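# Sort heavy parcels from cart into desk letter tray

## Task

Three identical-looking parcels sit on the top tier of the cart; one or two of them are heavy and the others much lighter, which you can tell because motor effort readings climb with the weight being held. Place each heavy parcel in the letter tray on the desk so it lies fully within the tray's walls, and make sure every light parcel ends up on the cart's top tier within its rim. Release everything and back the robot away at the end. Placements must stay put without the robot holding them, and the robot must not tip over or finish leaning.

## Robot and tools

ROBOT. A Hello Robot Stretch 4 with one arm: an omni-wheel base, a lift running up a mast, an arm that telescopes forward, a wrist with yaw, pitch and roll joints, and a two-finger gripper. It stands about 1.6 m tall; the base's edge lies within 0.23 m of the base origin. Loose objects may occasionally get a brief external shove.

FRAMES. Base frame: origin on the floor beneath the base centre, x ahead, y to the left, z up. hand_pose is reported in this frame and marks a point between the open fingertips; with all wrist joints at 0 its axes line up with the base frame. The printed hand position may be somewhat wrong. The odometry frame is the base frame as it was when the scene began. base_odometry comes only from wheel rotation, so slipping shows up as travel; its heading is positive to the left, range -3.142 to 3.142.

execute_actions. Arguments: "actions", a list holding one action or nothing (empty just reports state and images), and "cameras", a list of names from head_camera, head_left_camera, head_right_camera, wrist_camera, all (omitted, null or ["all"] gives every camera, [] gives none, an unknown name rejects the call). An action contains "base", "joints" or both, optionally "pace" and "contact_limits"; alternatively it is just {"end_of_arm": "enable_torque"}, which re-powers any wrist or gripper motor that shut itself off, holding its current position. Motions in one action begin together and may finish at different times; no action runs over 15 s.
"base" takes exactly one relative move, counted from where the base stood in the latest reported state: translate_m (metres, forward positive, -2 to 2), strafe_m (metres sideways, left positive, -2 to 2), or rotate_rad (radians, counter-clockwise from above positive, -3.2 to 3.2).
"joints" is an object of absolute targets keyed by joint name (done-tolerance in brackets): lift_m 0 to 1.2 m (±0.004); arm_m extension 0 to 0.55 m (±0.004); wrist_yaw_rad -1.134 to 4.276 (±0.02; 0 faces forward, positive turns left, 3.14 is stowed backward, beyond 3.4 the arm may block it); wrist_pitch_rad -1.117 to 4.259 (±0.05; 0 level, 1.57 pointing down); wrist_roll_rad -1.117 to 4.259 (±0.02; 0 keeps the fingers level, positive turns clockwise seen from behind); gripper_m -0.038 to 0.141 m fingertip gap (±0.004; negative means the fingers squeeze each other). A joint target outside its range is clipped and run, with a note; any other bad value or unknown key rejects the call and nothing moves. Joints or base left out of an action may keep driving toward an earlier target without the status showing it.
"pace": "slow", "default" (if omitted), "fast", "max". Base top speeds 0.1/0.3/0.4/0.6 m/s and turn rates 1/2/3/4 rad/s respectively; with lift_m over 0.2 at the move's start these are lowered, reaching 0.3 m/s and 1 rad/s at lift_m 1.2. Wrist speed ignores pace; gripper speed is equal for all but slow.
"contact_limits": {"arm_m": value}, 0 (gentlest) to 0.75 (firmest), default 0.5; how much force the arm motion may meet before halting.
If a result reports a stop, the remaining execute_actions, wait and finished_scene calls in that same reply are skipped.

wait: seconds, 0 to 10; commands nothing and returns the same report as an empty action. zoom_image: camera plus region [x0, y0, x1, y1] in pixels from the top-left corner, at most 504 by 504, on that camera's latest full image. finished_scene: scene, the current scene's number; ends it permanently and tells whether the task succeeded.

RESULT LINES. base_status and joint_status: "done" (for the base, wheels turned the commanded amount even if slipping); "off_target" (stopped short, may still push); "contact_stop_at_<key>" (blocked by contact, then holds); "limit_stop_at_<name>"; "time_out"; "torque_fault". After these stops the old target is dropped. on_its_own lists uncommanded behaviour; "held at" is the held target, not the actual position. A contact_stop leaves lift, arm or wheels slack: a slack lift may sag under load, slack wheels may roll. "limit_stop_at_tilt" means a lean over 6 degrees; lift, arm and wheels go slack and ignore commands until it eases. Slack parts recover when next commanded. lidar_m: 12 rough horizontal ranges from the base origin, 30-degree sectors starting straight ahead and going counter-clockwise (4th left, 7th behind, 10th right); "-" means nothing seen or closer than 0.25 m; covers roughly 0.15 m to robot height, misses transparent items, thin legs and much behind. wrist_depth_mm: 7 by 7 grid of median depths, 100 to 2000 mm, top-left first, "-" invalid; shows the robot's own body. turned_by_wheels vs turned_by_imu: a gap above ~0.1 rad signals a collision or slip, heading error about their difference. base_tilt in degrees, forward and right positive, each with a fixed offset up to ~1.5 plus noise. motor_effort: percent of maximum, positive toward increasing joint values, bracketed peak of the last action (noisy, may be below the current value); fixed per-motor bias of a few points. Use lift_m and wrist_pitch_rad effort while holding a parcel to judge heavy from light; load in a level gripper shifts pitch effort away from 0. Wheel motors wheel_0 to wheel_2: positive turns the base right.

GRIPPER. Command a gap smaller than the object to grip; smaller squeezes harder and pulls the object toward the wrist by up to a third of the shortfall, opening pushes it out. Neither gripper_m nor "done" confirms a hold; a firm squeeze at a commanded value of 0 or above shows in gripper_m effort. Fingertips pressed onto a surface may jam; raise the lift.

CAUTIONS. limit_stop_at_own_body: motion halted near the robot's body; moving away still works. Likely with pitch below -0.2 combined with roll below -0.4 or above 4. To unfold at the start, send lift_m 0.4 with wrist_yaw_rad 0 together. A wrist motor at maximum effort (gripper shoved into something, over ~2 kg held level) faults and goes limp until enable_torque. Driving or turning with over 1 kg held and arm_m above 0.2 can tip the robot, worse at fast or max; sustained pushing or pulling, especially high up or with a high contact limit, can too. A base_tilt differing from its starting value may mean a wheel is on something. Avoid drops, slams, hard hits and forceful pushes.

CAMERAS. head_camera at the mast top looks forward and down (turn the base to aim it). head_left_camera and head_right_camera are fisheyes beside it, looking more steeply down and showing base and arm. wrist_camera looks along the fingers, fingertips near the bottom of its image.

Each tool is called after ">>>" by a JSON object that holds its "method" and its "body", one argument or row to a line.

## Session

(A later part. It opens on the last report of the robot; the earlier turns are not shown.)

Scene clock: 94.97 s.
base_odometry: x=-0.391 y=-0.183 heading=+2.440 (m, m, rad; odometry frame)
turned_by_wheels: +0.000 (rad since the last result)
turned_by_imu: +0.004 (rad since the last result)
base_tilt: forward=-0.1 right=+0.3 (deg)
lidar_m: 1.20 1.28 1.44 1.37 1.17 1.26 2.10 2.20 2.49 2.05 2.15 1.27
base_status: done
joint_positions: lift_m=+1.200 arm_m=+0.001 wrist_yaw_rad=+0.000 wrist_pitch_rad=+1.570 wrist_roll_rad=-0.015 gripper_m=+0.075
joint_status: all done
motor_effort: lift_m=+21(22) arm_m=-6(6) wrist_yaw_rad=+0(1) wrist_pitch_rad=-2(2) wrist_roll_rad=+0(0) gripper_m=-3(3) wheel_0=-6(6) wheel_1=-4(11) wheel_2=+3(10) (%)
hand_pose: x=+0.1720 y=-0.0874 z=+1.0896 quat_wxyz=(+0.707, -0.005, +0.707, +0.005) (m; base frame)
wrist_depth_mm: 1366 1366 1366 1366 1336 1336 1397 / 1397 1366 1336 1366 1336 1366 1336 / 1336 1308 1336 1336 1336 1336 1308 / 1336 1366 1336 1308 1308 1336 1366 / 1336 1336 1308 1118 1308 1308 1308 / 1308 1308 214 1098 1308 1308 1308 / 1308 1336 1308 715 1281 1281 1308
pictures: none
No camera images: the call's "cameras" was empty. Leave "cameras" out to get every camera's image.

>>> {"method": "execute_actions", "body": {
  "actions": [
    {"base":{"rotate_rad":1.797},"joints":{"lift_m":1.1}}
  ],
  "cameras": []
}}

>>> {"method": "execute_actions", "body": {
  "actions": [
    {"base":{"strafe_m":0.89}}
  ],
  "cameras": []
}}

>>> {"method": "execute_actions", "body": {
  "actions": [
    {"base":{"translate_m":0.5},"joints":{"arm_m":0.35}}
  ],
  "cameras": ["wrist_camera","head_left_camera"]
}}

Scene clock: 101.40 s.
base_odometry: x=-0.391 y=-0.183 heading=-2.048 (m, m, rad; odometry frame)
turned_by_wheels: +1.796 (rad since the last result)
turned_by_imu: +1.767 (rad since the last result)
base_tilt: forward=-0.1 right=+0.3 (deg)
lidar_m: 1.40 1.18 2.09 2.08 2.38 2.39 2.07 1.46 1.23 1.22 1.65 1.42
base_status: done
joint_positions: lift_m=+1.100 arm_m=+0.001 wrist_yaw_rad=+0.000 wrist_pitch_rad=+1.570 wrist_roll_rad=-0.015 gripper_m=+0.075
joint_status: all done
motor_effort: lift_m=+17(21) arm_m=-6(6) wrist_yaw_rad=+2(0) wrist_pitch_rad=-3(3) wrist_roll_rad=+1(0) gripper_m=-1(2) wheel_0=-6(11) wheel_1=-5(8) wheel_2=-4(8) (%)
hand_pose: x=+0.1720 y=-0.0874 z=+0.9899 quat_wxyz=(+0.707, -0.005, +0.707, +0.005) (m; base frame)
wrist_depth_mm: 1281 1255 1255 1255 1281 1229 1255 / 1281 1281 1255 1229 1229 1229 1255 / 1255 1281 1229 1229 1255 1281 1229 / 1281 1255 1255 1229 1229 1229 1229 / 1255 1229 1255 991 1255 1205 1229 / 1229 1229 213 1025 1205 1205 1205 / 1205 1229 1229 732 1182 1205 1182
pictures: none
No camera images: the call's "cameras" was empty. Leave "cameras" out to get every camera's image.

Scene clock: 105.70 s.
base_odometry: x=+0.400 y=-0.592 heading=-2.048 (m, m, rad; odometry frame)
turned_by_wheels: +0.000 (rad since the last result)
turned_by_imu: +0.003 (rad since the last result)
base_tilt: forward=+0.0 right=+0.3 (deg)
lidar_m: 1.02 1.77 1.22 1.23 1.38 2.19 2.04 2.15 2.11 2.09 1.90 1.10
base_status: done
joint_positions: lift_m=+1.100 arm_m=+0.001 wrist_yaw_rad=+0.000 wrist_pitch_rad=+1.570 wrist_roll_rad=-0.015 gripper_m=+0.075
joint_status: not commanded
motor_effort: lift_m=+17(17) arm_m=-5(6) wrist_yaw_rad=+1(2) wrist_pitch_rad=-2(3) wrist_roll_rad=+0(0) gripper_m=-2(2) wheel_0=-4(17) wheel_1=+3(12) wheel_2=+0(3) (%)
hand_pose: x=+0.1720 y=-0.0874 z=+0.9899 quat_wxyz=(+0.707, -0.005, +0.707, +0.005) (m; base frame)
wrist_depth_mm: 1281 1281 1229 1229 1281 1281 1229 / 1255 1281 1255 1229 1229 1205 1255 / 1281 1255 1229 1229 1205 1255 1229 / 1255 1255 1308 1229 1229 1229 1229 / 1255 1229 1229 1008 1229 1229 1255 / 1205 1255 214 1008 1205 1229 1205 / 1205 1205 1182 723 1205 1205 1205
pictures: none
No camera images: the call's "cameras" was empty. Leave "cameras" out to get every camera's image.

Scene clock: 108.87 s.
base_odometry: x=+0.170 y=-1.036 heading=-2.047 (m, m, rad; odometry frame)
turned_by_wheels: +0.000 (rad since the last result)
turned_by_imu: -0.001 (rad since the last result)
base_tilt: forward=+0.0 right=+0.2 (deg)
lidar_m: 0.52 1.26 1.78 1.08 1.27 2.13 2.57 2.73 2.20 2.20 1.30 0.54
base_status: done
joint_positions: lift_m=+1.100 arm_m=+0.349 wrist_yaw_rad=+0.000 wrist_pitch_rad=+1.570 wrist_roll_rad=-0.015 gripper_m=+0.075
joint_status: all done
motor_effort: lift_m=+17(17) arm_m=+5(7) wrist_yaw_rad=+0(2) wrist_pitch_rad=-1(2) wrist_roll_rad=+0(0) gripper_m=-1(1) wheel_0=+4(11) wheel_1=+5(5) wheel_2=-4(12) (%)
hand_pose: x=+0.5202 y=-0.0874 z=+0.9899 quat_wxyz=(+0.707, -0.005, +0.707, +0.005) (m; base frame)
wrist_depth_mm: 1281 1281 559 564 554 559 798 / 1255 1255 564 559 559 559 1042 / 1255 1255 564 559 559 512 1205 / 1255 1229 554 549 549 517 1205 / 1229 1229 1229 1205 1229 1229 1205 / 1205 1205 214 1229 1229 1182 1205 / 1229 1182 1008 991 1182 1182 1205
pictures: head_left_camera, wrist_camera
Images, in order (width x height): head_left_camera 420x672, wrist_camera 616x392.

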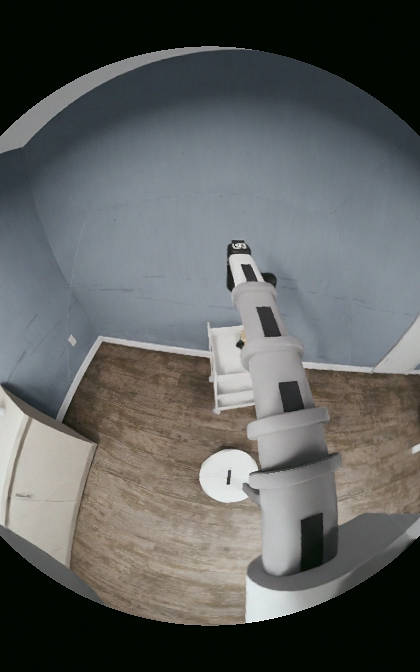

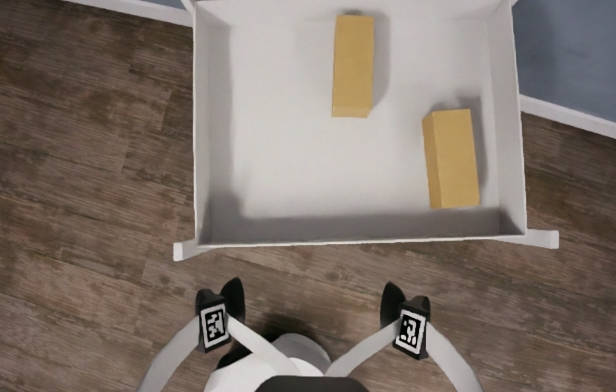

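>>> {"method": "execute_actions", "body": {
  "actions": [
    {"base":{"translate_m":0.09},"joints":{"arm_m":0.49,"gripper_m":0.1}}
  ],
  "cameras": []
}}

>>> {"method": "execute_actions", "body": {
  "actions": [
    {"base":{"strafe_m":-0.05},"joints":{"lift_m":0.89}}
  ],
  "cameras": ["wrist_camera"]
}}

>>> {"method": "execute_actions", "body": {
  "actions": [
    {"joints":{"lift_m":0.795}}
  ],
  "cameras": ["wrist_camera"]
}}

>>> {"method": "execute_actions", "body": {
  "actions": [
    {"joints":{"gripper_m":-0.01}}
  ],
  "cameras": []
}}

>>> {"method": "execute_actions", "body": {
  "actions": [
    {"joints":{"lift_m":0.92}}
  ],
  "cameras": []
}}

>>> {"method": "execute_actions", "body": {
  "actions": [
    {"joints":{"wrist_pitch_rad":0.3,"arm_m":0.36}}
  ],
  "cameras": ["wrist_camera"]
}}

Scene clock: 116.73 s.
base_odometry: x=+0.129 y=-1.116 heading=-2.047 (m, m, rad; odometry frame)
turned_by_wheels: +0.001 (rad since the last result)
turned_by_imu: +0.001 (rad since the last result)
base_tilt: forward=-0.2 right=+0.1 (deg)
lidar_m: 0.44 1.14 1.75 1.10 1.25 2.10 2.59 2.79 2.25 2.16 1.23 0.47
base_status: done
joint_positions: lift_m=+1.100 arm_m=+0.489 wrist_yaw_rad=+0.000 wrist_pitch_rad=+1.570 wrist_roll_rad=-0.015 gripper_m=+0.100
joint_status: all done
motor_effort: lift_m=+17(17) arm_m=+5(5) wrist_yaw_rad=+0(0) wrist_pitch_rad=-1(2) wrist_roll_rad=+0(0) gripper_m=+2(4) wheel_0=+6(4) wheel_1=+3(11) wheel_2=-2(12) (%)
hand_pose: x=+0.6602 y=-0.0874 z=+0.9899 quat_wxyz=(+0.707, -0.005, +0.707, +0.005) (m; base frame)
wrist_depth_mm: 976 854 707 609 549 484 442 / 1255 1229 1060 878 759 640 569 / 1255 1229 1229 1281 1160 854 768 / 1255 1229 554 554 549 544 1205 / 1229 1229 554 549 544 544 1229 / 1229 1229 218 549 549 525 1229 / 1255 1205 539 544 535 504 1205
pictures: none
No camera images: the call's "cameras" was empty. Leave "cameras" out to get every camera's image.

Scene clock: 118.70 s.
base_odometry: x=+0.085 y=-1.093 heading=-2.047 (m, m, rad; odometry frame)
turned_by_wheels: +0.000 (rad since the last result)
turned_by_imu: +0.000 (rad since the last result)
base_tilt: forward=+0.0 right=+0.3 (deg)
lidar_m: 0.42 0.45 1.81 1.15 1.30 2.21 2.65 2.78 2.18 2.17 1.21 0.49
base_status: done
joint_positions: lift_m=+0.890 arm_m=+0.489 wrist_yaw_rad=+0.000 wrist_pitch_rad=+1.570 wrist_roll_rad=-0.015 gripper_m=+0.100
joint_status: all done
motor_effort: lift_m=+17(17) arm_m=+5(5) wrist_yaw_rad=+1(0) wrist_pitch_rad=-3(1) wrist_roll_rad=+1(1) gripper_m=-3(2) wheel_0=+3(15) wheel_1=-2(7) wheel_2=+0(0) (%)
hand_pose: x=+0.6602 y=-0.0874 z=+0.7799 quat_wxyz=(+0.707, -0.005, +0.707, +0.005) (m; base frame)
wrist_depth_mm: 931 798 683 574 525 466 421 / 1025 1025 1008 842 723 621 544 / 319 343 345 325 342 342 303 / 319 342 343 287 340 336 315 / 314 340 338 287 336 338 317 / 303 340 218 286 336 334 317 / 297 340 336 334 334 281 327
pictures: wrist_camera
Images, in order (width x height): wrist_camera 616x392.

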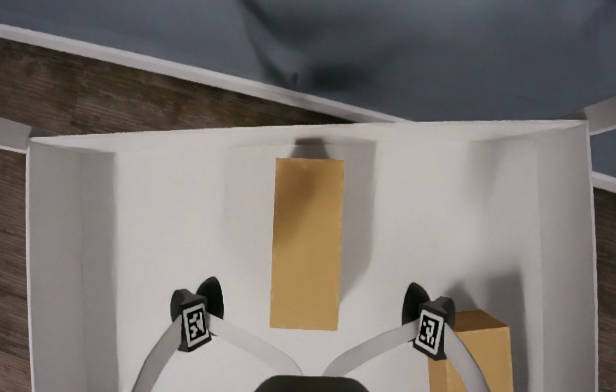

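Scene clock: 120.10 s.
base_odometry: x=+0.085 y=-1.093 heading=-2.047 (m, m, rad; odometry frame)
turned_by_wheels: +0.000 (rad since the last result)
turned_by_imu: +0.000 (rad since the last result)
base_tilt: forward=-0.1 right=+0.3 (deg)
lidar_m: 0.44 0.43 1.81 1.15 1.31 2.19 2.59 2.79 2.17 2.15 1.20 0.48
base_status: not commanded
joint_positions: lift_m=+0.795 arm_m=+0.489 wrist_yaw_rad=+0.000 wrist_pitch_rad=+1.570 wrist_roll_rad=-0.015 gripper_m=+0.100
joint_status: all done
motor_effort: lift_m=+17(16) arm_m=+5(5) wrist_yaw_rad=-1(1) wrist_pitch_rad=-3(1) wrist_roll_rad=+0(1) gripper_m=-2(1) wheel_0=+3(2) wheel_1=-2(2) wheel_2=+0(0) (%)
hand_pose: x=+0.6602 y=-0.0874 z=+0.6849 quat_wxyz=(+0.707, -0.005, +0.707, +0.005) (m; base frame)
wrist_depth_mm: 866 798 683 591 525 466 430 / 960 931 213 215 221 224 224 / 248 248 246 194 246 247 244 / 249 247 247 193 244 244 242 / 247 246 245 192 242 242 242 / 245 245 201 190 242 241 241 / 243 243 242 189 240 220 220
pictures: wrist_camera
Images, in order (width x height): wrist_camera 616x392.

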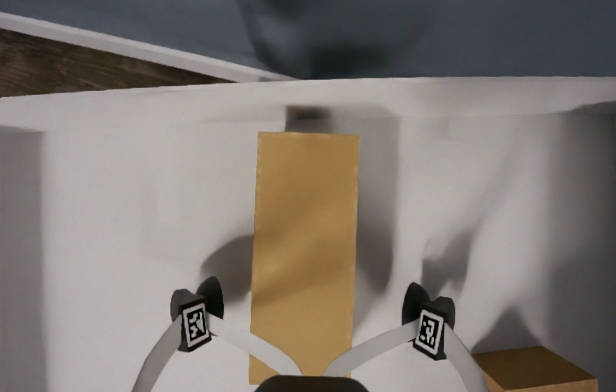

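Scene clock: 121.97 s.
base_odometry: x=+0.085 y=-1.093 heading=-2.047 (m, m, rad; odometry frame)
turned_by_wheels: +0.000 (rad since the last result)
turned_by_imu: +0.000 (rad since the last result)
base_tilt: forward=-0.1 right=+0.4 (deg)
lidar_m: 0.43 0.46 1.77 1.18 1.31 2.21 2.61 2.78 2.17 2.16 1.22 0.49
base_status: not commanded
joint_positions: lift_m=+0.795 arm_m=+0.489 wrist_yaw_rad=+0.000 wrist_pitch_rad=+1.570 wrist_roll_rad=-0.015 gripper_m=-0.009
joint_status: all done
motor_effort: lift_m=+17(17) arm_m=+5(5) wrist_yaw_rad=+2(1) wrist_pitch_rad=-1(0) wrist_roll_rad=+0(1) gripper_m=-21(23) wheel_0=+2(3) wheel_1=-2(2) wheel_2=+0(0) (%)
hand_pose: x=+0.6602 y=-0.0874 z=+0.6849 quat_wxyz=(+0.707, -0.005, +0.707, +0.005) (m; base frame)
wrist_depth_mm: 878 798 683 591 530 469 424 / 946 946 213 216 220 223 224 / 249 248 248 178 246 246 244 / 246 247 245 177 243 244 244 / 246 246 243 175 244 242 241 / 244 244 200 173 196 241 241 / 242 159 178 173 175 163 220
pictures: none
No camera images: the call's "cameras" was empty. Leave "cameras" out to get every camera's image.

Scene clock: 123.53 s.
base_odometry: x=+0.085 y=-1.093 heading=-2.047 (m, m, rad; odometry frame)
turned_by_wheels: +0.000 (rad since the last result)
turned_by_imu: +0.000 (rad since the last result)
base_tilt: forward=+0.0 right=+0.2 (deg)
lidar_m: 0.43 0.44 1.82 1.18 1.30 2.20 2.61 2.78 2.17 2.17 1.19 0.47
base_status: not commanded
joint_positions: lift_m=+0.920 arm_m=+0.489 wrist_yaw_rad=+0.000 wrist_pitch_rad=+1.570 wrist_roll_rad=-0.015 gripper_m=-0.009
joint_status: all done
motor_effort: lift_m=+22(24) arm_m=+5(5) wrist_yaw_rad=+0(0) wrist_pitch_rad=-1(2) wrist_roll_rad=+0(0) gripper_m=-22(18) wheel_0=+3(3) wheel_1=-2(1) wheel_2=+0(0) (%)
hand_pose: x=+0.6602 y=-0.0874 z=+0.8095 quat_wxyz=(+0.707, -0.005, +0.707, +0.005) (m; base frame)
wrist_depth_mm: 931 809 683 585 521 469 424 / 1060 1060 991 878 723 609 549 / 342 1078 373 178 370 375 324 / 707 370 373 176 370 368 347 / 691 370 370 175 366 364 347 / 338 368 199 174 196 362 327 / 334 160 178 173 175 163 327
pictures: none
No camera images: the call's "cameras" was empty. Leave "cameras" out to get every camera's image.

Scene clock: 124.97 s.
base_odometry: x=+0.085 y=-1.093 heading=-2.047 (m, m, rad; odometry frame)
turned_by_wheels: +0.000 (rad since the last result)
turned_by_imu: +0.000 (rad since the last result)
base_tilt: forward=-0.1 right=+0.4 (deg)
lidar_m: 0.43 0.44 1.81 1.16 1.31 2.21 2.63 2.77 2.18 2.16 1.20 0.47
base_status: not commanded
joint_positions: lift_m=+0.920 arm_m=+0.361 wrist_yaw_rad=+0.000 wrist_pitch_rad=+0.303 wrist_roll_rad=-0.015 gripper_m=-0.009
joint_status: all done
motor_effort: lift_m=+22(22) arm_m=-6(8) wrist_yaw_rad=+1(2) wrist_pitch_rad=-12(12) wrist_roll_rad=+0(0) gripper_m=-20(23) wheel_0=+3(3) wheel_1=-1(1) wheel_2=+0(0) (%)
hand_pose: x=+0.8072 y=-0.0874 z=+1.0118 quat_wxyz=(+0.988, -0.007, +0.151, +0.001) (m; base frame)
wrist_depth_mm: 433 413 387 366 345 329 314 / 455 427 402 379 357 340 325 / 484 445 415 177 370 349 336 / 500 466 436 176 384 362 347 / 530 488 455 175 394 377 359 / 559 512 200 174 196 392 373 / 597 159 178 172 176 163 384
pictures: wrist_camera
Images, in order (width x height): wrist_camera 616x392.

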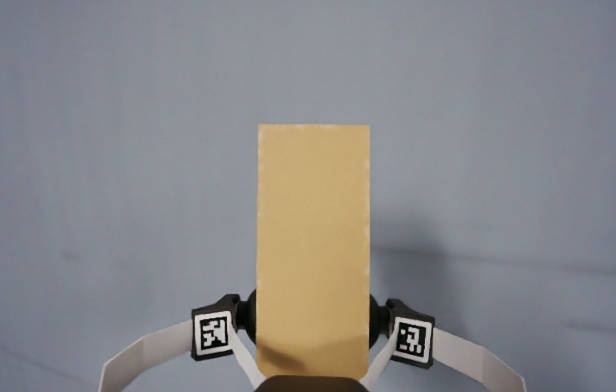

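Light. Put back (slightly nearer), then test right.

>>> {"method": "execute_actions", "body": {
  "actions": [
    {"joints":{"wrist_pitch_rad":1.57,"arm_m":0.48}}
  ],
  "cameras": []
}}

>>> {"method": "execute_actions", "body": {
  "actions": [
    {"joints":{"lift_m":0.798}}
  ],
  "cameras": []
}}

>>> {"method": "execute_actions", "body": {
  "actions": [
    {"joints":{"gripper_m":0.085}}
  ],
  "cameras": []
}}

>>> {"method": "execute_actions", "body": {
  "actions": [
    {"joints":{"lift_m":0.89}}
  ],
  "cameras": []
}}

>>> {"method": "execute_actions", "body": {
  "actions": [
    {"base":{"strafe_m":-0.122},"joints":{"arm_m":0.375}}
  ],
  "cameras": ["wrist_camera"]
}}

Scene clock: 129.40 s.
base_odometry: x=+0.085 y=-1.093 heading=-2.047 (m, m, rad; odometry frame)
turned_by_wheels: +0.000 (rad since the last result)
turned_by_imu: +0.001 (rad since the last result)
base_tilt: forward=+0.0 right=+0.4 (deg)
lidar_m: 0.42 0.43 1.79 1.15 1.30 2.17 2.64 2.80 2.15 2.18 1.20 0.47
base_status: not commanded
joint_positions: lift_m=+0.920 arm_m=+0.479 wrist_yaw_rad=+0.000 wrist_pitch_rad=+1.570 wrist_roll_rad=-0.015 gripper_m=-0.009
joint_status: all done
motor_effort: lift_m=+22(22) arm_m=+5(6) wrist_yaw_rad=+1(0) wrist_pitch_rad=-1(8) wrist_roll_rad=+0(0) gripper_m=-24(23) wheel_0=+2(3) wheel_1=-2(2) wheel_2=+0(0) (%)
hand_pose: x=+0.6503 y=-0.0874 z=+0.8095 quat_wxyz=(+0.707, -0.005, +0.707, +0.005) (m; base frame)
wrist_depth_mm: 976 831 707 609 549 488 439 / 1060 1042 1042 891 750 634 539 / 330 373 375 178 370 373 325 / 699 373 370 177 368 366 347 / 683 368 373 175 366 366 351 / 334 366 199 174 196 366 329 / 691 160 177 172 175 163 327
pictures: none
No camera images: the call's "cameras" was empty. Leave "cameras" out to get every camera's image.

Scene clock: 130.97 s.
base_odometry: x=+0.085 y=-1.093 heading=-2.047 (m, m, rad; odometry frame)
turned_by_wheels: +0.000 (rad since the last result)
turned_by_imu: +0.000 (rad since the last result)
base_tilt: forward=-0.1 right=+0.2 (deg)
lidar_m: 0.42 0.43 1.80 1.15 1.28 2.18 2.62 2.77 2.16 2.16 1.22 0.46
base_status: not commanded
joint_positions: lift_m=+0.798 arm_m=+0.479 wrist_yaw_rad=+0.000 wrist_pitch_rad=+1.570 wrist_roll_rad=-0.015 gripper_m=-0.009
joint_status: all done
motor_effort: lift_m=+17(20) arm_m=+5(6) wrist_yaw_rad=+1(0) wrist_pitch_rad=-1(1) wrist_roll_rad=+1(0) gripper_m=-24(23) wheel_0=+3(3) wheel_1=-1(2) wheel_2=+0(0) (%)
hand_pose: x=+0.6502 y=-0.0874 z=+0.6879 quat_wxyz=(+0.707, -0.005, +0.707, +0.005) (m; base frame)
wrist_depth_mm: 917 831 699 603 544 484 436 / 227 215 222 225 211 213 213 / 252 251 251 178 248 249 247 / 250 249 251 177 246 247 245 / 249 248 248 175 246 244 244 / 248 246 199 174 196 244 242 / 246 160 178 173 175 163 197
pictures: none
No camera images: the call's "cameras" was empty. Leave "cameras" out to get every camera's image.

Scene clock: 132.67 s.
base_odometry: x=+0.085 y=-1.093 heading=-2.047 (m, m, rad; odometry frame)
turned_by_wheels: +0.000 (rad since the last result)
turned_by_imu: +0.000 (rad since the last result)
base_tilt: forward=-0.2 right=+0.3 (deg)
lidar_m: 0.44 0.44 1.81 1.16 1.31 2.21 2.64 2.79 2.16 2.17 1.22 0.48
base_status: not commanded
joint_positions: lift_m=+0.798 arm_m=+0.479 wrist_yaw_rad=+0.000 wrist_pitch_rad=+1.570 wrist_roll_rad=-0.015 gripper_m=+0.085
joint_status: all done
motor_effort: lift_m=+17(17) arm_m=+5(5) wrist_yaw_rad=+1(1) wrist_pitch_rad=-2(2) wrist_roll_rad=+0(0) gripper_m=-1(25) wheel_0=+3(3) wheel_1=-2(2) wheel_2=+0(0) (%)
hand_pose: x=+0.6502 y=-0.0874 z=+0.6879 quat_wxyz=(+0.707, -0.005, +0.707, +0.005) (m; base frame)
wrist_depth_mm: 904 831 699 615 539 488 439 / 225 216 221 227 211 212 213 / 252 250 251 198 250 249 249 / 250 250 249 196 247 246 246 / 250 248 248 195 246 245 245 / 248 247 216 194 213 244 243 / 246 246 245 192 243 204 197
pictures: none
No camera images: the call's "cameras" was empty. Leave "cameras" out to get every camera's image.

Scene clock: 134.07 s.
base_odometry: x=+0.085 y=-1.093 heading=-2.047 (m, m, rad; odometry frame)
turned_by_wheels: +0.000 (rad since the last result)
turned_by_imu: +0.000 (rad since the last result)
base_tilt: forward=-0.1 right=+0.4 (deg)
lidar_m: 0.42 0.43 1.81 1.16 1.29 2.22 2.64 2.78 2.17 2.16 1.22 0.47
base_status: not commanded
joint_positions: lift_m=+0.890 arm_m=+0.479 wrist_yaw_rad=+0.000 wrist_pitch_rad=+1.570 wrist_roll_rad=-0.015 gripper_m=+0.085
joint_status: all done
motor_effort: lift_m=+22(23) arm_m=+5(5) wrist_yaw_rad=+0(0) wrist_pitch_rad=-3(1) wrist_roll_rad=+0(0) gripper_m=+0(2) wheel_0=+2(2) wheel_1=-1(2) wheel_2=+0(0) (%)
hand_pose: x=+0.6502 y=-0.0874 z=+0.7795 quat_wxyz=(+0.707, -0.005, +0.707, +0.005) (m; base frame)
wrist_depth_mm: 946 842 707 603 539 484 439 / 1042 1025 1025 878 741 627 539 / 309 347 343 324 342 340 307 / 315 345 342 286 342 340 315 / 310 338 336 287 338 336 320 / 301 338 215 285 334 330 320 / 298 336 336 334 332 282 325
pictures: none
No camera images: the call's "cameras" was empty. Leave "cameras" out to get every camera's image.

Scene clock: 135.67 s.
base_odometry: x=-0.023 y=-1.037 heading=-2.047 (m, m, rad; odometry frame)
turned_by_wheels: +0.000 (rad since the last result)
turned_by_imu: +0.000 (rad since the last result)
base_tilt: forward=+0.0 right=+0.3 (deg)
lidar_m: 0.42 0.46 1.82 1.29 1.42 2.81 2.56 2.50 2.04 2.06 1.14 0.48
base_status: done
joint_positions: lift_m=+0.890 arm_m=+0.376 wrist_yaw_rad=+0.000 wrist_pitch_rad=+1.570 wrist_roll_rad=-0.015 gripper_m=+0.085
joint_status: all done
motor_effort: lift_m=+22(22) arm_m=-5(4) wrist_yaw_rad=+1(1) wrist_pitch_rad=-4(1) wrist_roll_rad=+0(1) gripper_m=-2(1) wheel_0=+2(12) wheel_1=-1(12) wheel_2=+0(1) (%)
hand_pose: x=+0.5470 y=-0.0874 z=+0.7795 quat_wxyz=(+0.707, -0.005, +0.707, +0.005) (m; base frame)
wrist_depth_mm: 345 338 345 347 345 609 559 / 349 347 343 345 345 809 707 / 345 294 345 342 342 991 946 / 343 342 342 289 340 1008 1008 / 342 342 340 287 340 991 1008 / 340 340 215 285 285 976 991 / 340 340 329 283 306 1008 991
pictures: wrist_camera
Images, in order (width x height): wrist_camera 616x392.

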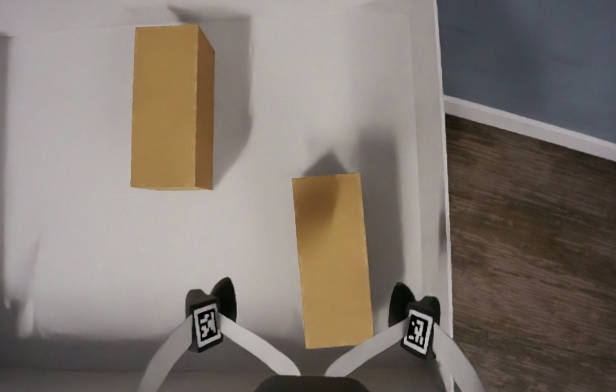

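>>> {"method": "execute_actions", "body": {
  "actions": [
    {"base":{"strafe_m":-0.011}}
  ],
  "cameras": []
}}

>>> {"method": "execute_actions", "body": {
  "actions": [
    {"joints":{"lift_m":0.795}}
  ],
  "cameras": ["wrist_camera"]
}}

>>> {"method": "execute_actions", "body": {
  "actions": [
    {"joints":{"gripper_m":-0.01}}
  ],
  "cameras": []
}}

>>> {"method": "execute_actions", "body": {
  "actions": [
    {"joints":{"lift_m":0.92}}
  ],
  "cameras": []
}}

>>> {"method": "execute_actions", "body": {
  "actions": [
    {"joints":{"wrist_pitch_rad":0.3}}
  ],
  "cameras": ["wrist_camera"]
}}

Scene clock: 139.83 s.
base_odometry: x=-0.033 y=-1.032 heading=-2.047 (m, m, rad; odometry frame)
turned_by_wheels: +0.000 (rad since the last result)
turned_by_imu: +0.001 (rad since the last result)
base_tilt: forward=+0.0 right=+0.3 (deg)
lidar_m: 0.44 0.47 1.83 1.29 1.45 2.80 2.61 2.49 2.02 2.05 1.18 0.50
base_status: done
joint_positions: lift_m=+0.890 arm_m=+0.376 wrist_yaw_rad=+0.000 wrist_pitch_rad=+1.570 wrist_roll_rad=-0.015 gripper_m=+0.085
joint_status: not commanded
motor_effort: lift_m=+22(22) arm_m=-6(6) wrist_yaw_rad=-1(1) wrist_pitch_rad=-1(3) wrist_roll_rad=+1(1) gripper_m=-2(2) wheel_0=+5(10) wheel_1=-4(10) wheel_2=+0(1) (%)
hand_pose: x=+0.5470 y=-0.0874 z=+0.7795 quat_wxyz=(+0.707, -0.005, +0.707, +0.005) (m; base frame)
wrist_depth_mm: 349 332 347 349 345 609 559 / 349 293 343 342 345 809 715 / 347 293 343 342 340 1008 976 / 345 343 340 290 342 1025 1008 / 340 343 342 287 338 976 1025 / 340 338 216 286 283 991 1008 / 340 336 324 283 296 976 976
pictures: none
No camera images: the call's "cameras" was empty. Leave "cameras" out to get every camera's image.

Scene clock: 141.23 s.
base_odometry: x=-0.033 y=-1.032 heading=-2.047 (m, m, rad; odometry frame)
turned_by_wheels: +0.000 (rad since the last result)
turned_by_imu: +0.000 (rad since the last result)
base_tilt: forward=-0.1 right=+0.2 (deg)
lidar_m: 0.44 0.46 1.79 1.29 1.46 2.80 2.57 2.50 2.05 2.02 1.17 0.48
base_status: not commanded
joint_positions: lift_m=+0.795 arm_m=+0.376 wrist_yaw_rad=+0.000 wrist_pitch_rad=+1.570 wrist_roll_rad=-0.015 gripper_m=+0.085
joint_status: all done
motor_effort: lift_m=+17(23) arm_m=-6(6) wrist_yaw_rad=-1(1) wrist_pitch_rad=-2(2) wrist_roll_rad=+0(0) gripper_m=-3(1) wheel_0=+5(6) wheel_1=-4(4) wheel_2=+0(0) (%)
hand_pose: x=+0.5470 y=-0.0874 z=+0.6849 quat_wxyz=(+0.707, -0.005, +0.707, +0.005) (m; base frame)
wrist_depth_mm: 198 206 250 250 249 227 554 / 198 207 249 247 247 231 699 / 196 207 248 247 246 236 904 / 247 247 246 193 244 219 917 / 246 246 244 192 243 220 904 / 245 244 216 190 195 222 891 / 243 242 242 190 190 187 904
pictures: wrist_camera
Images, in order (width x height): wrist_camera 616x392.

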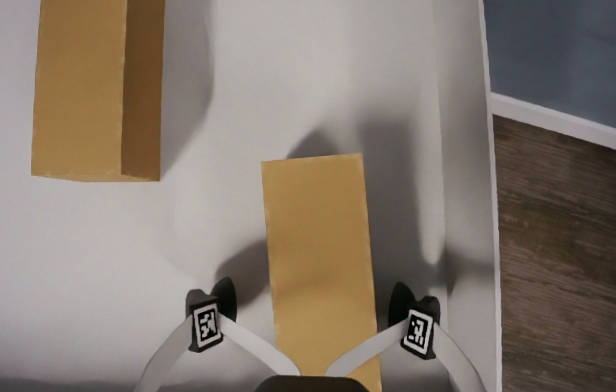

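Scene clock: 142.93 s.
base_odometry: x=-0.033 y=-1.032 heading=-2.047 (m, m, rad; odometry frame)
turned_by_wheels: +0.000 (rad since the last result)
turned_by_imu: +0.000 (rad since the last result)
base_tilt: forward=-0.1 right=+0.3 (deg)
lidar_m: 0.44 0.46 1.81 1.30 1.44 2.82 2.59 2.50 2.06 2.02 1.15 0.50
base_status: not commanded
joint_positions: lift_m=+0.795 arm_m=+0.376 wrist_yaw_rad=+0.000 wrist_pitch_rad=+1.570 wrist_roll_rad=-0.015 gripper_m=-0.009
joint_status: all done
motor_effort: lift_m=+19(19) arm_m=-5(6) wrist_yaw_rad=+0(1) wrist_pitch_rad=-1(3) wrist_roll_rad=+0(0) gripper_m=-25(26) wheel_0=+5(6) wheel_1=-4(4) wheel_2=+0(0) (%)
hand_pose: x=+0.5470 y=-0.0874 z=+0.6848 quat_wxyz=(+0.707, -0.005, +0.707, +0.005) (m; base frame)
wrist_depth_mm: 197 205 249 249 249 227 554 / 196 206 247 246 246 230 707 / 195 208 247 246 245 235 917 / 248 246 245 181 244 220 904 / 245 245 243 178 242 220 904 / 243 242 200 174 196 222 891 / 243 159 177 172 175 163 878
pictures: none
No camera images: the call's "cameras" was empty. Leave "cameras" out to get every camera's image.

Scene clock: 144.50 s.
base_odometry: x=-0.033 y=-1.032 heading=-2.047 (m, m, rad; odometry frame)
turned_by_wheels: +0.000 (rad since the last result)
turned_by_imu: +0.000 (rad since the last result)
base_tilt: forward=+0.0 right=+0.2 (deg)
lidar_m: 0.44 0.47 1.82 1.29 1.45 2.81 2.60 2.50 2.04 2.02 1.16 0.47
base_status: not commanded
joint_positions: lift_m=+0.920 arm_m=+0.376 wrist_yaw_rad=+0.000 wrist_pitch_rad=+1.570 wrist_roll_rad=-0.015 gripper_m=-0.009
joint_status: all done
motor_effort: lift_m=+24(25) arm_m=-5(5) wrist_yaw_rad=+0(1) wrist_pitch_rad=-2(4) wrist_roll_rad=+0(0) gripper_m=-24(23) wheel_0=+5(6) wheel_1=-4(4) wheel_2=+0(0) (%)
hand_pose: x=+0.5469 y=-0.0874 z=+0.8093 quat_wxyz=(+0.707, -0.005, +0.707, +0.005) (m; base frame)
wrist_depth_mm: 362 357 366 370 375 615 559 / 377 375 370 375 375 798 715 / 375 375 373 370 373 1060 976 / 373 370 373 180 368 1042 1025 / 373 373 370 178 368 1060 1025 / 370 366 200 176 196 1025 1008 / 357 160 177 172 175 163 1025
pictures: none
No camera images: the call's "cameras" was empty. Leave "cameras" out to get every camera's image.

Scene clock: 145.77 s.
base_odometry: x=-0.033 y=-1.032 heading=-2.047 (m, m, rad; odometry frame)
turned_by_wheels: +0.000 (rad since the last result)
turned_by_imu: +0.000 (rad since the last result)
base_tilt: forward=+0.0 right=+0.2 (deg)
lidar_m: 0.45 0.46 1.80 1.28 1.46 2.79 2.59 2.48 2.04 2.04 1.16 0.48
base_status: not commanded
joint_positions: lift_m=+0.920 arm_m=+0.376 wrist_yaw_rad=+0.000 wrist_pitch_rad=+0.308 wrist_roll_rad=-0.015 gripper_m=-0.009
joint_status: all done
on_its_own: wrist_pitch_rad is at rest, and its effort (-25) is outside its rest range (-23 to +23)
motor_effort: lift_m=+23(24) arm_m=-5(5) wrist_yaw_rad=+0(2) wrist_pitch_rad=-25(28) wrist_roll_rad=+0(0) gripper_m=-18(26) wheel_0=+5(6) wheel_1=-4(4) wheel_2=+0(0) (%)
hand_pose: x=+0.8217 y=-0.0874 z=+1.0103 quat_wxyz=(+0.988, -0.007, +0.154, +0.001) (m; base frame)
wrist_depth_mm: 387 366 342 324 306 291 278 / 404 379 353 336 319 301 287 / 424 397 370 338 330 312 297 / 449 413 384 179 340 325 309 / 473 436 407 176 355 336 322 / 496 459 200 174 196 349 334 / 535 159 177 173 175 163 345
pictures: wrist_camera
Images, in order (width x height): wrist_camera 616x392.

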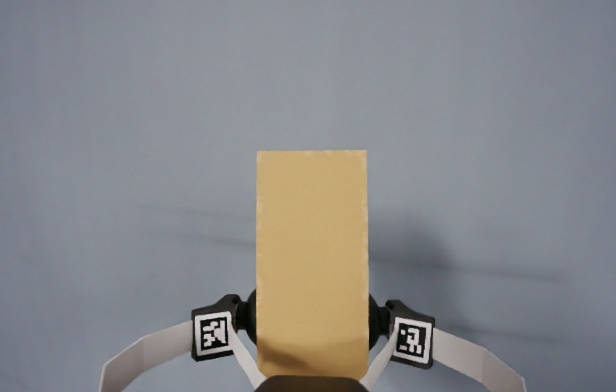

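>>> {"method": "execute_actions", "body": {
  "actions": [
    {"base":{"translate_m":-0.5},"joints":{"arm_m":0.0,"lift_m":1.0,"wrist_pitch_rad":0.8}}
  ],
  "cameras": []
}}

>>> {"method": "execute_actions", "body": {
  "actions": [
    {"base":{"rotate_rad":-1.797},"joints":{"lift_m":1.2},"pace":"slow"}
  ],
  "cameras": []
}}

>>> {"method": "execute_actions", "body": {
  "actions": [
    {"base":{"translate_m":1.5}}
  ],
  "cameras": ["wrist_camera"]
}}

Scene clock: 152.93 s.
base_odometry: x=+0.196 y=-0.588 heading=-2.047 (m, m, rad; odometry frame)
turned_by_wheels: +0.000 (rad since the last result)
turned_by_imu: +0.003 (rad since the last result)
base_tilt: forward=-0.1 right=+0.4 (deg)
lidar_m: 0.42 0.98 1.40 1.38 1.57 2.31 2.10 2.31 1.93 1.92 1.74 1.45
base_status: done
joint_positions: lift_m=+1.000 arm_m=+0.001 wrist_yaw_rad=+0.000 wrist_pitch_rad=+0.807 wrist_roll_rad=-0.015 gripper_m=-0.009
joint_status: all done
motor_effort: lift_m=+24(25) arm_m=-6(7) wrist_yaw_rad=+1(3) wrist_pitch_rad=-21(22) wrist_roll_rad=+0(1) gripper_m=-24(23) wheel_0=-3(6) wheel_1=-3(8) wheel_2=+2(10) (%)
hand_pose: x=+0.3714 y=-0.0875 z=+0.9696 quat_wxyz=(+0.920, -0.007, +0.392, +0.003) (m; base frame)
wrist_depth_mm: 1499 1430 1281 1205 1098 1078 1025 / 1618 1499 1078 1008 1229 1205 1098 / 1863 1708 842 798 1397 1308 1229 / 1661 1708 1042 180 1618 1464 1397 / 1430 1499 1336 177 1499 1537 1430 / 1255 1281 200 175 196 1281 1308 / 1160 159 177 172 175 163 1182
pictures: none
No camera images: the call's "cameras" was empty. Leave "cameras" out to get every camera's image.

Scene clock: 156.00 s.
base_odometry: x=+0.196 y=-0.588 heading=+2.441 (m, m, rad; odometry frame)
turned_by_wheels: -1.796 (rad since the last result)
turned_by_imu: -1.765 (rad since the last result)
base_tilt: forward=-0.1 right=+0.1 (deg)
lidar_m: 0.39 2.07 1.52 0.96 0.93 2.06 1.39 1.44 1.99 2.29 2.10 2.03
base_status: done
joint_positions: lift_m=+1.200 arm_m=+0.001 wrist_yaw_rad=+0.000 wrist_pitch_rad=+0.806 wrist_roll_rad=-0.015 gripper_m=-0.009
joint_status: all done
motor_effort: lift_m=+24(25) arm_m=-5(5) wrist_yaw_rad=+1(0) wrist_pitch_rad=-19(21) wrist_roll_rad=+0(0) gripper_m=-22(25) wheel_0=+6(6) wheel_1=+5(8) wheel_2=+5(10) (%)
hand_pose: x=+0.3715 y=-0.0875 z=+1.1696 quat_wxyz=(+0.920, -0.007, +0.392, +0.003) (m; base frame)
wrist_depth_mm: - - - - - - - / - - - - - - - / - - - - - - - / 1983 1983 - 180 1983 1983 - / 1756 1756 1756 178 1756 1756 1756 / 1464 1464 199 174 196 1537 1537 / 1366 159 178 173 175 163 1366
pictures: none
No camera images: the call's "cameras" was empty. Leave "cameras" out to get every camera's image.

Scene clock: 162.47 s.
base_odometry: x=-0.950 y=+0.379 heading=+2.441 (m, m, rad; odometry frame)
turned_by_wheels: +0.000 (rad since the last result)
turned_by_imu: -0.005 (rad since the last result)
base_tilt: forward=-0.2 right=+0.3 (deg)
lidar_m: 0.39 0.41 0.61 1.45 1.51 1.82 3.65 3.00 2.07 1.99 0.68 0.44
base_status: done
joint_positions: lift_m=+1.200 arm_m=+0.001 wrist_yaw_rad=+0.000 wrist_pitch_rad=+0.806 wrist_roll_rad=-0.015 gripper_m=-0.009
joint_status: not commanded
motor_effort: lift_m=+24(24) arm_m=-5(5) wrist_yaw_rad=+0(1) wrist_pitch_rad=-20(20) wrist_roll_rad=+0(0) gripper_m=-23(22) wheel_0=+3(9) wheel_1=+3(10) wheel_2=-1(12) (%)
hand_pose: x=+0.3715 y=-0.0874 z=+1.1696 quat_wxyz=(+0.920, -0.007, +0.392, +0.003) (m; base frame)
wrist_depth_mm: 976 976 960 976 946 946 946 / 1042 878 878 798 878 891 904 / 723 715 699 647 732 723 741 / 609 603 574 180 609 615 621 / 525 525 525 177 530 530 525 / 459 455 201 176 196 462 466 / 1308 159 178 172 173 163 433
pictures: wrist_camera
Images, in order (width x height): wrist_camera 616x392.

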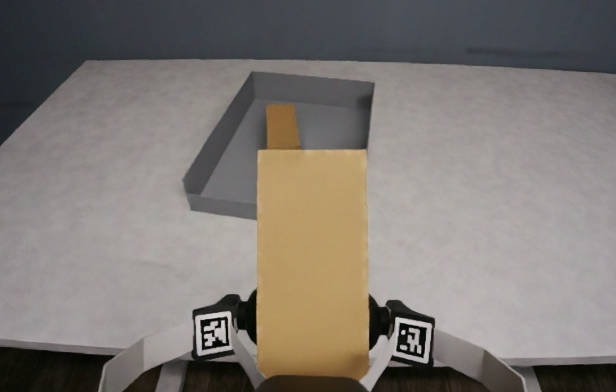

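>>> {"method": "execute_actions", "body": {
  "actions": [
    {"base":{"strafe_m":-0.04},"joints":{"arm_m":0.53},"pace":"slow"}
  ],
  "cameras": []
}}

>>> {"method": "execute_actions", "body": {
  "actions": [
    {"base":{"translate_m":0.09},"joints":{"wrist_pitch_rad":1.57}}
  ],
  "cameras": ["wrist_camera"]
}}

Scene clock: 170.97 s.
base_odometry: x=-0.925 y=+0.410 heading=+2.441 (m, m, rad; odometry frame)
turned_by_wheels: +0.000 (rad since the last result)
turned_by_imu: +0.001 (rad since the last result)
base_tilt: forward=+0.0 right=+0.4 (deg)
lidar_m: 0.42 0.43 0.61 1.46 1.58 1.84 3.63 3.00 2.05 1.96 0.66 0.44
base_status: done
joint_positions: lift_m=+1.200 arm_m=+0.529 wrist_yaw_rad=+0.000 wrist_pitch_rad=+0.806 wrist_roll_rad=-0.015 gripper_m=-0.009
joint_status: all done
motor_effort: lift_m=+24(24) arm_m=+6(3) wrist_yaw_rad=+0(3) wrist_pitch_rad=-22(19) wrist_roll_rad=+0(0) gripper_m=-23(23) wheel_0=+5(9) wheel_1=-4(6) wheel_2=+0(3) (%)
hand_pose: x=+0.8996 y=-0.0874 z=+1.1696 quat_wxyz=(+0.920, -0.007, +0.392, +0.003) (m; base frame)
wrist_depth_mm: 449 452 445 445 442 439 433 / 500 500 492 500 488 484 484 / 569 569 559 530 549 554 544 / 615 615 615 180 597 609 603 / 512 517 517 177 521 521 525 / 459 445 200 175 197 459 459 / 410 159 178 173 175 163 413
pictures: none
No camera images: the call's "cameras" was empty. Leave "cameras" out to get every camera's image.

Scene clock: 172.43 s.
base_odometry: x=-0.993 y=+0.468 heading=+2.442 (m, m, rad; odometry frame)
turned_by_wheels: +0.000 (rad since the last result)
turned_by_imu: +0.000 (rad since the last result)
base_tilt: forward=+0.0 right=+0.4 (deg)
lidar_m: 0.32 0.34 0.47 1.49 1.57 1.93 3.74 3.08 2.03 1.98 0.49 0.35
base_status: done
joint_positions: lift_m=+1.200 arm_m=+0.529 wrist_yaw_rad=+0.000 wrist_pitch_rad=+1.570 wrist_roll_rad=-0.015 gripper_m=-0.009
joint_status: all done
motor_effort: lift_m=+24(24) arm_m=+5(5) wrist_yaw_rad=+0(2) wrist_pitch_rad=-4(15) wrist_roll_rad=+0(0) gripper_m=-20(24) wheel_0=+4(8) wheel_1=+3(7) wheel_2=-1(11) (%)
hand_pose: x=+0.7001 y=-0.0874 z=+1.0893 quat_wxyz=(+0.707, -0.005, +0.707, +0.005) (m; base frame)
wrist_depth_mm: 373 370 368 366 366 368 364 / 370 357 366 359 362 364 362 / 368 364 359 359 362 359 362 / 368 357 315 181 359 357 357 / 353 359 307 178 357 357 355 / 332 359 199 175 195 355 351 / 342 159 177 172 175 163 351
pictures: wrist_camera
Images, in order (width x height): wrist_camera 616x392.

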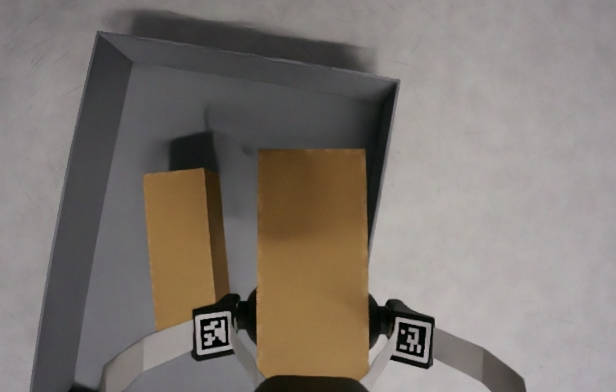

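>>> {"method": "execute_actions", "body": {
  "actions": [
    {"base":{"strafe_m":0.045},"joints":{"lift_m":1.15},"pace":"slow"}
  ],
  "cameras": ["wrist_camera"]
}}

Scene clock: 180.53 s.
base_odometry: x=-1.022 y=+0.433 heading=+2.441 (m, m, rad; odometry frame)
turned_by_wheels: +0.000 (rad since the last result)
turned_by_imu: +0.001 (rad since the last result)
base_tilt: forward=-0.1 right=+0.3 (deg)
lidar_m: 0.33 0.36 0.48 1.46 1.52 1.90 3.02 3.12 2.09 2.02 0.51 0.36
base_status: done
joint_positions: lift_m=+1.150 arm_m=+0.529 wrist_yaw_rad=+0.000 wrist_pitch_rad=+1.570 wrist_roll_rad=-0.015 gripper_m=-0.009
joint_status: all done
motor_effort: lift_m=+19(24) arm_m=+5(5) wrist_yaw_rad=+0(1) wrist_pitch_rad=-2(3) wrist_roll_rad=+0(0) gripper_m=-23(24) wheel_0=-6(5) wheel_1=+3(7) wheel_2=+0(1) (%)
hand_pose: x=+0.7001 y=-0.0874 z=+1.0397 quat_wxyz=(+0.707, -0.005, +0.707, +0.005) (m; base frame)
wrist_depth_mm: 322 290 287 297 315 314 314 / 319 309 315 312 312 312 312 / 317 309 312 312 309 314 310 / 314 310 258 180 309 309 309 / 312 307 256 178 304 307 306 / 279 307 200 175 197 306 303 / 282 159 178 173 175 163 301
pictures: wrist_camera
Images, in order (width x height): wrist_camera 616x392.

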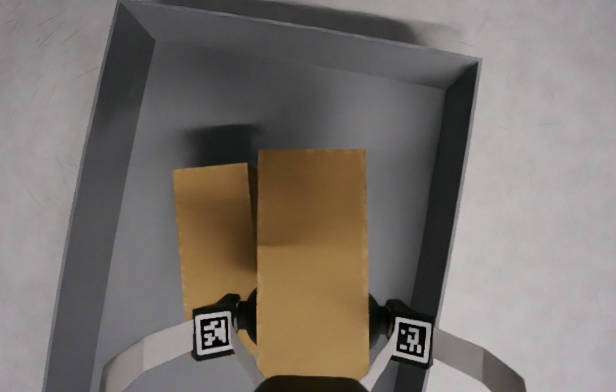

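>>> {"method": "execute_actions", "body": {
  "actions": [
    {"base":{"strafe_m":-0.02},"joints":{"lift_m":1.12},"pace":"slow"}
  ],
  "cameras": ["wrist_camera"]
}}

>>> {"method": "execute_actions", "body": {
  "actions": [
    {"joints":{"lift_m":1.09},"pace":"slow"}
  ],
  "cameras": ["wrist_camera"]
}}

>>> {"method": "execute_actions", "body": {
  "actions": [
    {"joints":{"gripper_m":0.072}}
  ],
  "cameras": []
}}

>>> {"method": "execute_actions", "body": {
  "actions": [
    {"joints":{"lift_m":1.2}}
  ],
  "cameras": ["wrist_camera"]
}}

Scene clock: 185.93 s.
base_odometry: x=-1.010 y=+0.448 heading=+2.442 (m, m, rad; odometry frame)
turned_by_wheels: +0.000 (rad since the last result)
turned_by_imu: +0.001 (rad since the last result)
base_tilt: forward=+0.1 right=+0.3 (deg)
lidar_m: 0.32 0.35 0.48 1.46 1.55 1.91 3.02 3.11 2.08 2.00 0.51 0.36
base_status: done
joint_positions: lift_m=+1.120 arm_m=+0.529 wrist_yaw_rad=+0.000 wrist_pitch_rad=+1.570 wrist_roll_rad=-0.015 gripper_m=-0.009
joint_status: all done
motor_effort: lift_m=+19(19) arm_m=+5(5) wrist_yaw_rad=-1(1) wrist_pitch_rad=-5(1) wrist_roll_rad=+0(1) gripper_m=-25(22) wheel_0=+6(10) wheel_1=-4(7) wheel_2=+0(1) (%)
hand_pose: x=+0.7001 y=-0.0874 z=+1.0097 quat_wxyz=(+0.707, -0.005, +0.707, +0.005) (m; base frame)
wrist_depth_mm: 248 282 271 252 245 283 283 / 247 283 282 282 279 279 281 / 251 282 279 279 279 282 279 / 248 228 228 181 277 278 277 / 257 228 227 178 268 276 277 / 273 277 200 175 196 276 273 / 277 159 178 172 175 163 273
pictures: wrist_camera
Images, in order (width x height): wrist_camera 616x392.

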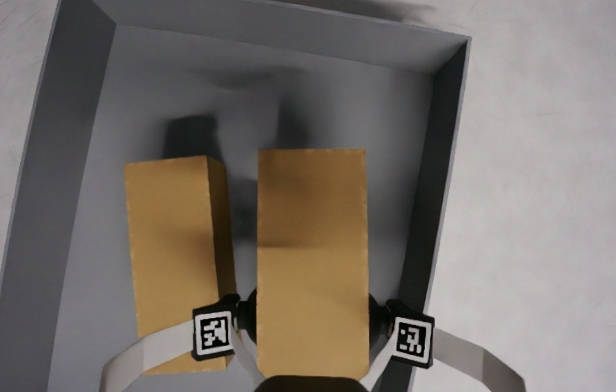

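Scene clock: 187.00 s.
base_odometry: x=-1.010 y=+0.448 heading=+2.442 (m, m, rad; odometry frame)
turned_by_wheels: +0.000 (rad since the last result)
turned_by_imu: +0.000 (rad since the last result)
base_tilt: forward=-0.2 right=+0.2 (deg)
lidar_m: 0.34 0.33 0.48 1.46 1.55 1.93 3.01 3.09 2.05 1.99 0.52 0.36
base_status: not commanded
joint_positions: lift_m=+1.090 arm_m=+0.529 wrist_yaw_rad=+0.000 wrist_pitch_rad=+1.570 wrist_roll_rad=-0.015 gripper_m=-0.009
joint_status: all done
motor_effort: lift_m=+19(17) arm_m=+5(5) wrist_yaw_rad=+1(2) wrist_pitch_rad=-2(1) wrist_roll_rad=+0(0) gripper_m=-23(23) wheel_0=+7(7) wheel_1=-4(5) wheel_2=+0(0) (%)
hand_pose: x=+0.7001 y=-0.0874 z=+0.9797 quat_wxyz=(+0.707, -0.005, +0.707, +0.005) (m; base frame)
wrist_depth_mm: 224 255 254 241 225 227 252 / 232 253 251 251 250 250 251 / 238 251 249 249 250 250 251 / 247 198 225 181 247 249 248 / 249 196 211 177 246 247 246 / 247 196 195 175 196 246 245 / 248 160 178 172 175 163 244
pictures: wrist_camera
Images, in order (width x height): wrist_camera 616x392.

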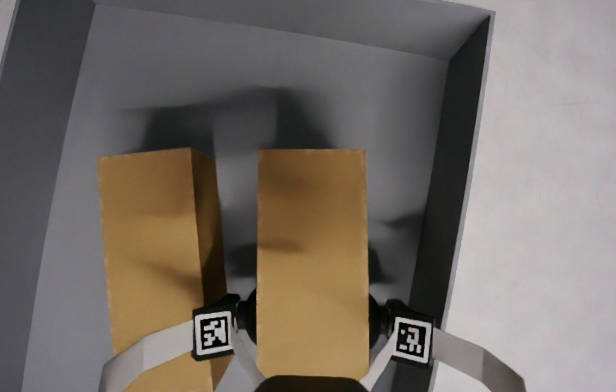

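Scene clock: 188.57 s.
base_odometry: x=-1.010 y=+0.448 heading=+2.442 (m, m, rad; odometry frame)
turned_by_wheels: +0.000 (rad since the last result)
turned_by_imu: +0.000 (rad since the last result)
base_tilt: forward=-0.1 right=+0.3 (deg)
lidar_m: 0.32 0.34 0.50 1.46 1.54 1.88 3.02 3.10 2.07 1.98 0.52 0.36
base_status: not commanded
joint_positions: lift_m=+1.090 arm_m=+0.529 wrist_yaw_rad=+0.000 wrist_pitch_rad=+1.570 wrist_roll_rad=-0.015 gripper_m=+0.072
joint_status: all done
motor_effort: lift_m=+19(19) arm_m=+5(5) wrist_yaw_rad=+1(2) wrist_pitch_rad=-2(3) wrist_roll_rad=+0(0) gripper_m=+0(25) wheel_0=+6(6) wheel_1=-4(5) wheel_2=+0(0) (%)
hand_pose: x=+0.7001 y=-0.0874 z=+0.9797 quat_wxyz=(+0.707, -0.005, +0.707, +0.005) (m; base frame)
wrist_depth_mm: 224 256 255 240 223 226 254 / 232 254 254 254 253 251 253 / 237 254 253 251 251 252 252 / 248 198 250 197 249 250 249 / 250 198 249 196 248 249 249 / 248 196 201 195 201 248 246 / 248 195 244 160 194 246 246
pictures: none
No camera images: the call's "cameras" was empty. Leave "cameras" out to get every camera's image.

Scene clock: 190.07 s.
base_odometry: x=-1.010 y=+0.448 heading=+2.442 (m, m, rad; odometry frame)
turned_by_wheels: +0.000 (rad since the last result)
turned_by_imu: +0.000 (rad since the last result)
base_tilt: forward=+0.0 right=+0.3 (deg)
lidar_m: 0.33 0.34 0.49 1.45 1.55 1.89 3.74 3.10 2.07 1.99 0.52 0.34
base_status: not commanded
joint_positions: lift_m=+1.200 arm_m=+0.529 wrist_yaw_rad=+0.000 wrist_pitch_rad=+1.570 wrist_roll_rad=-0.015 gripper_m=+0.072
joint_status: all done
motor_effort: lift_m=+22(25) arm_m=+5(5) wrist_yaw_rad=+2(2) wrist_pitch_rad=-2(2) wrist_roll_rad=+0(1) gripper_m=-4(2) wheel_0=+6(6) wheel_1=-3(4) wheel_2=+0(0) (%)
hand_pose: x=+0.7003 y=-0.0874 z=+1.0895 quat_wxyz=(+0.707, -0.005, +0.707, +0.005) (m; base frame)
wrist_depth_mm: 375 373 373 370 366 368 366 / 368 368 366 364 364 366 368 / 368 364 364 364 359 364 362 / 370 357 310 309 362 362 357 / 364 359 306 307 355 357 355 / 362 355 216 307 293 353 355 / 359 357 355 355 307 351 351
pictures: wrist_camera
Images, in order (width x height): wrist_camera 616x392.

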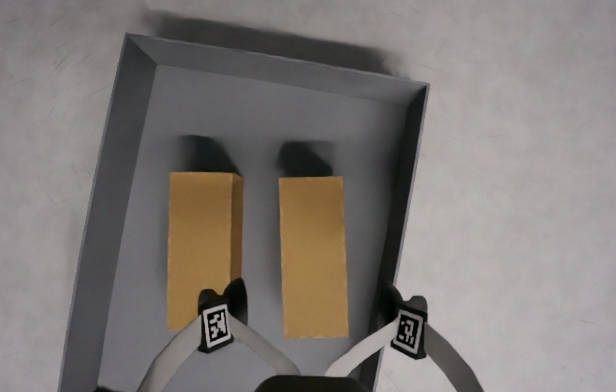

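>>> {"method": "execute_actions", "body": {
  "actions": [
    {"base":{"translate_m":-0.4},"joints":{"arm_m":0.1}}
  ],
  "cameras": ["head_camera"]
}}

>>> {"method": "finished_scene", "body": {
  "scene": 2
}}

Scene clock: 194.20 s.
base_odometry: x=-0.704 y=+0.191 heading=+2.441 (m, m, rad; odometry frame)
turned_by_wheels: -0.001 (rad since the last result)
turned_by_imu: +0.002 (rad since the last result)
base_tilt: forward=+0.0 right=+0.3 (deg)
lidar_m: 0.72 0.76 1.54 1.46 1.56 1.56 2.58 2.70 2.07 1.97 1.10 0.77
base_status: done
joint_positions: lift_m=+1.200 arm_m=+0.101 wrist_yaw_rad=+0.000 wrist_pitch_rad=+1.570 wrist_roll_rad=-0.015 gripper_m=+0.072
joint_status: all done
motor_effort: lift_m=+22(22) arm_m=-5(5) wrist_yaw_rad=+0(0) wrist_pitch_rad=-1(2) wrist_roll_rad=+0(0) gripper_m=+1(0) wheel_0=-6(9) wheel_1=-4(8) wheel_2=+3(13) (%)
hand_pose: x=+0.2720 y=-0.0874 z=+1.0895 quat_wxyz=(+0.707, -0.005, +0.707, +0.005) (m; base frame)
wrist_depth_mm: 1336 1366 1366 1397 1336 1336 1366 / 1366 1397 1336 1308 1336 1308 1366 / 1336 1366 1366 1336 1366 1308 1366 / 1336 1336 1336 1336 1308 1366 1308 / 1366 1308 1308 1336 1336 1336 1336 / 1336 1336 215 1098 1308 1308 1308 / 1336 1308 1098 1060 1336 1308 1281
pictures: head_camera
Images, in order (width x height): head_camera 420x560.

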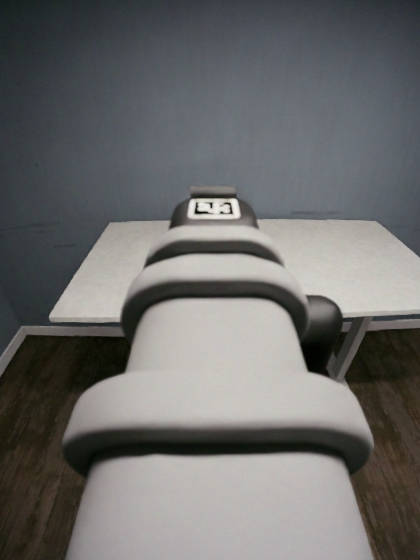

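The scene is finished: the task was done.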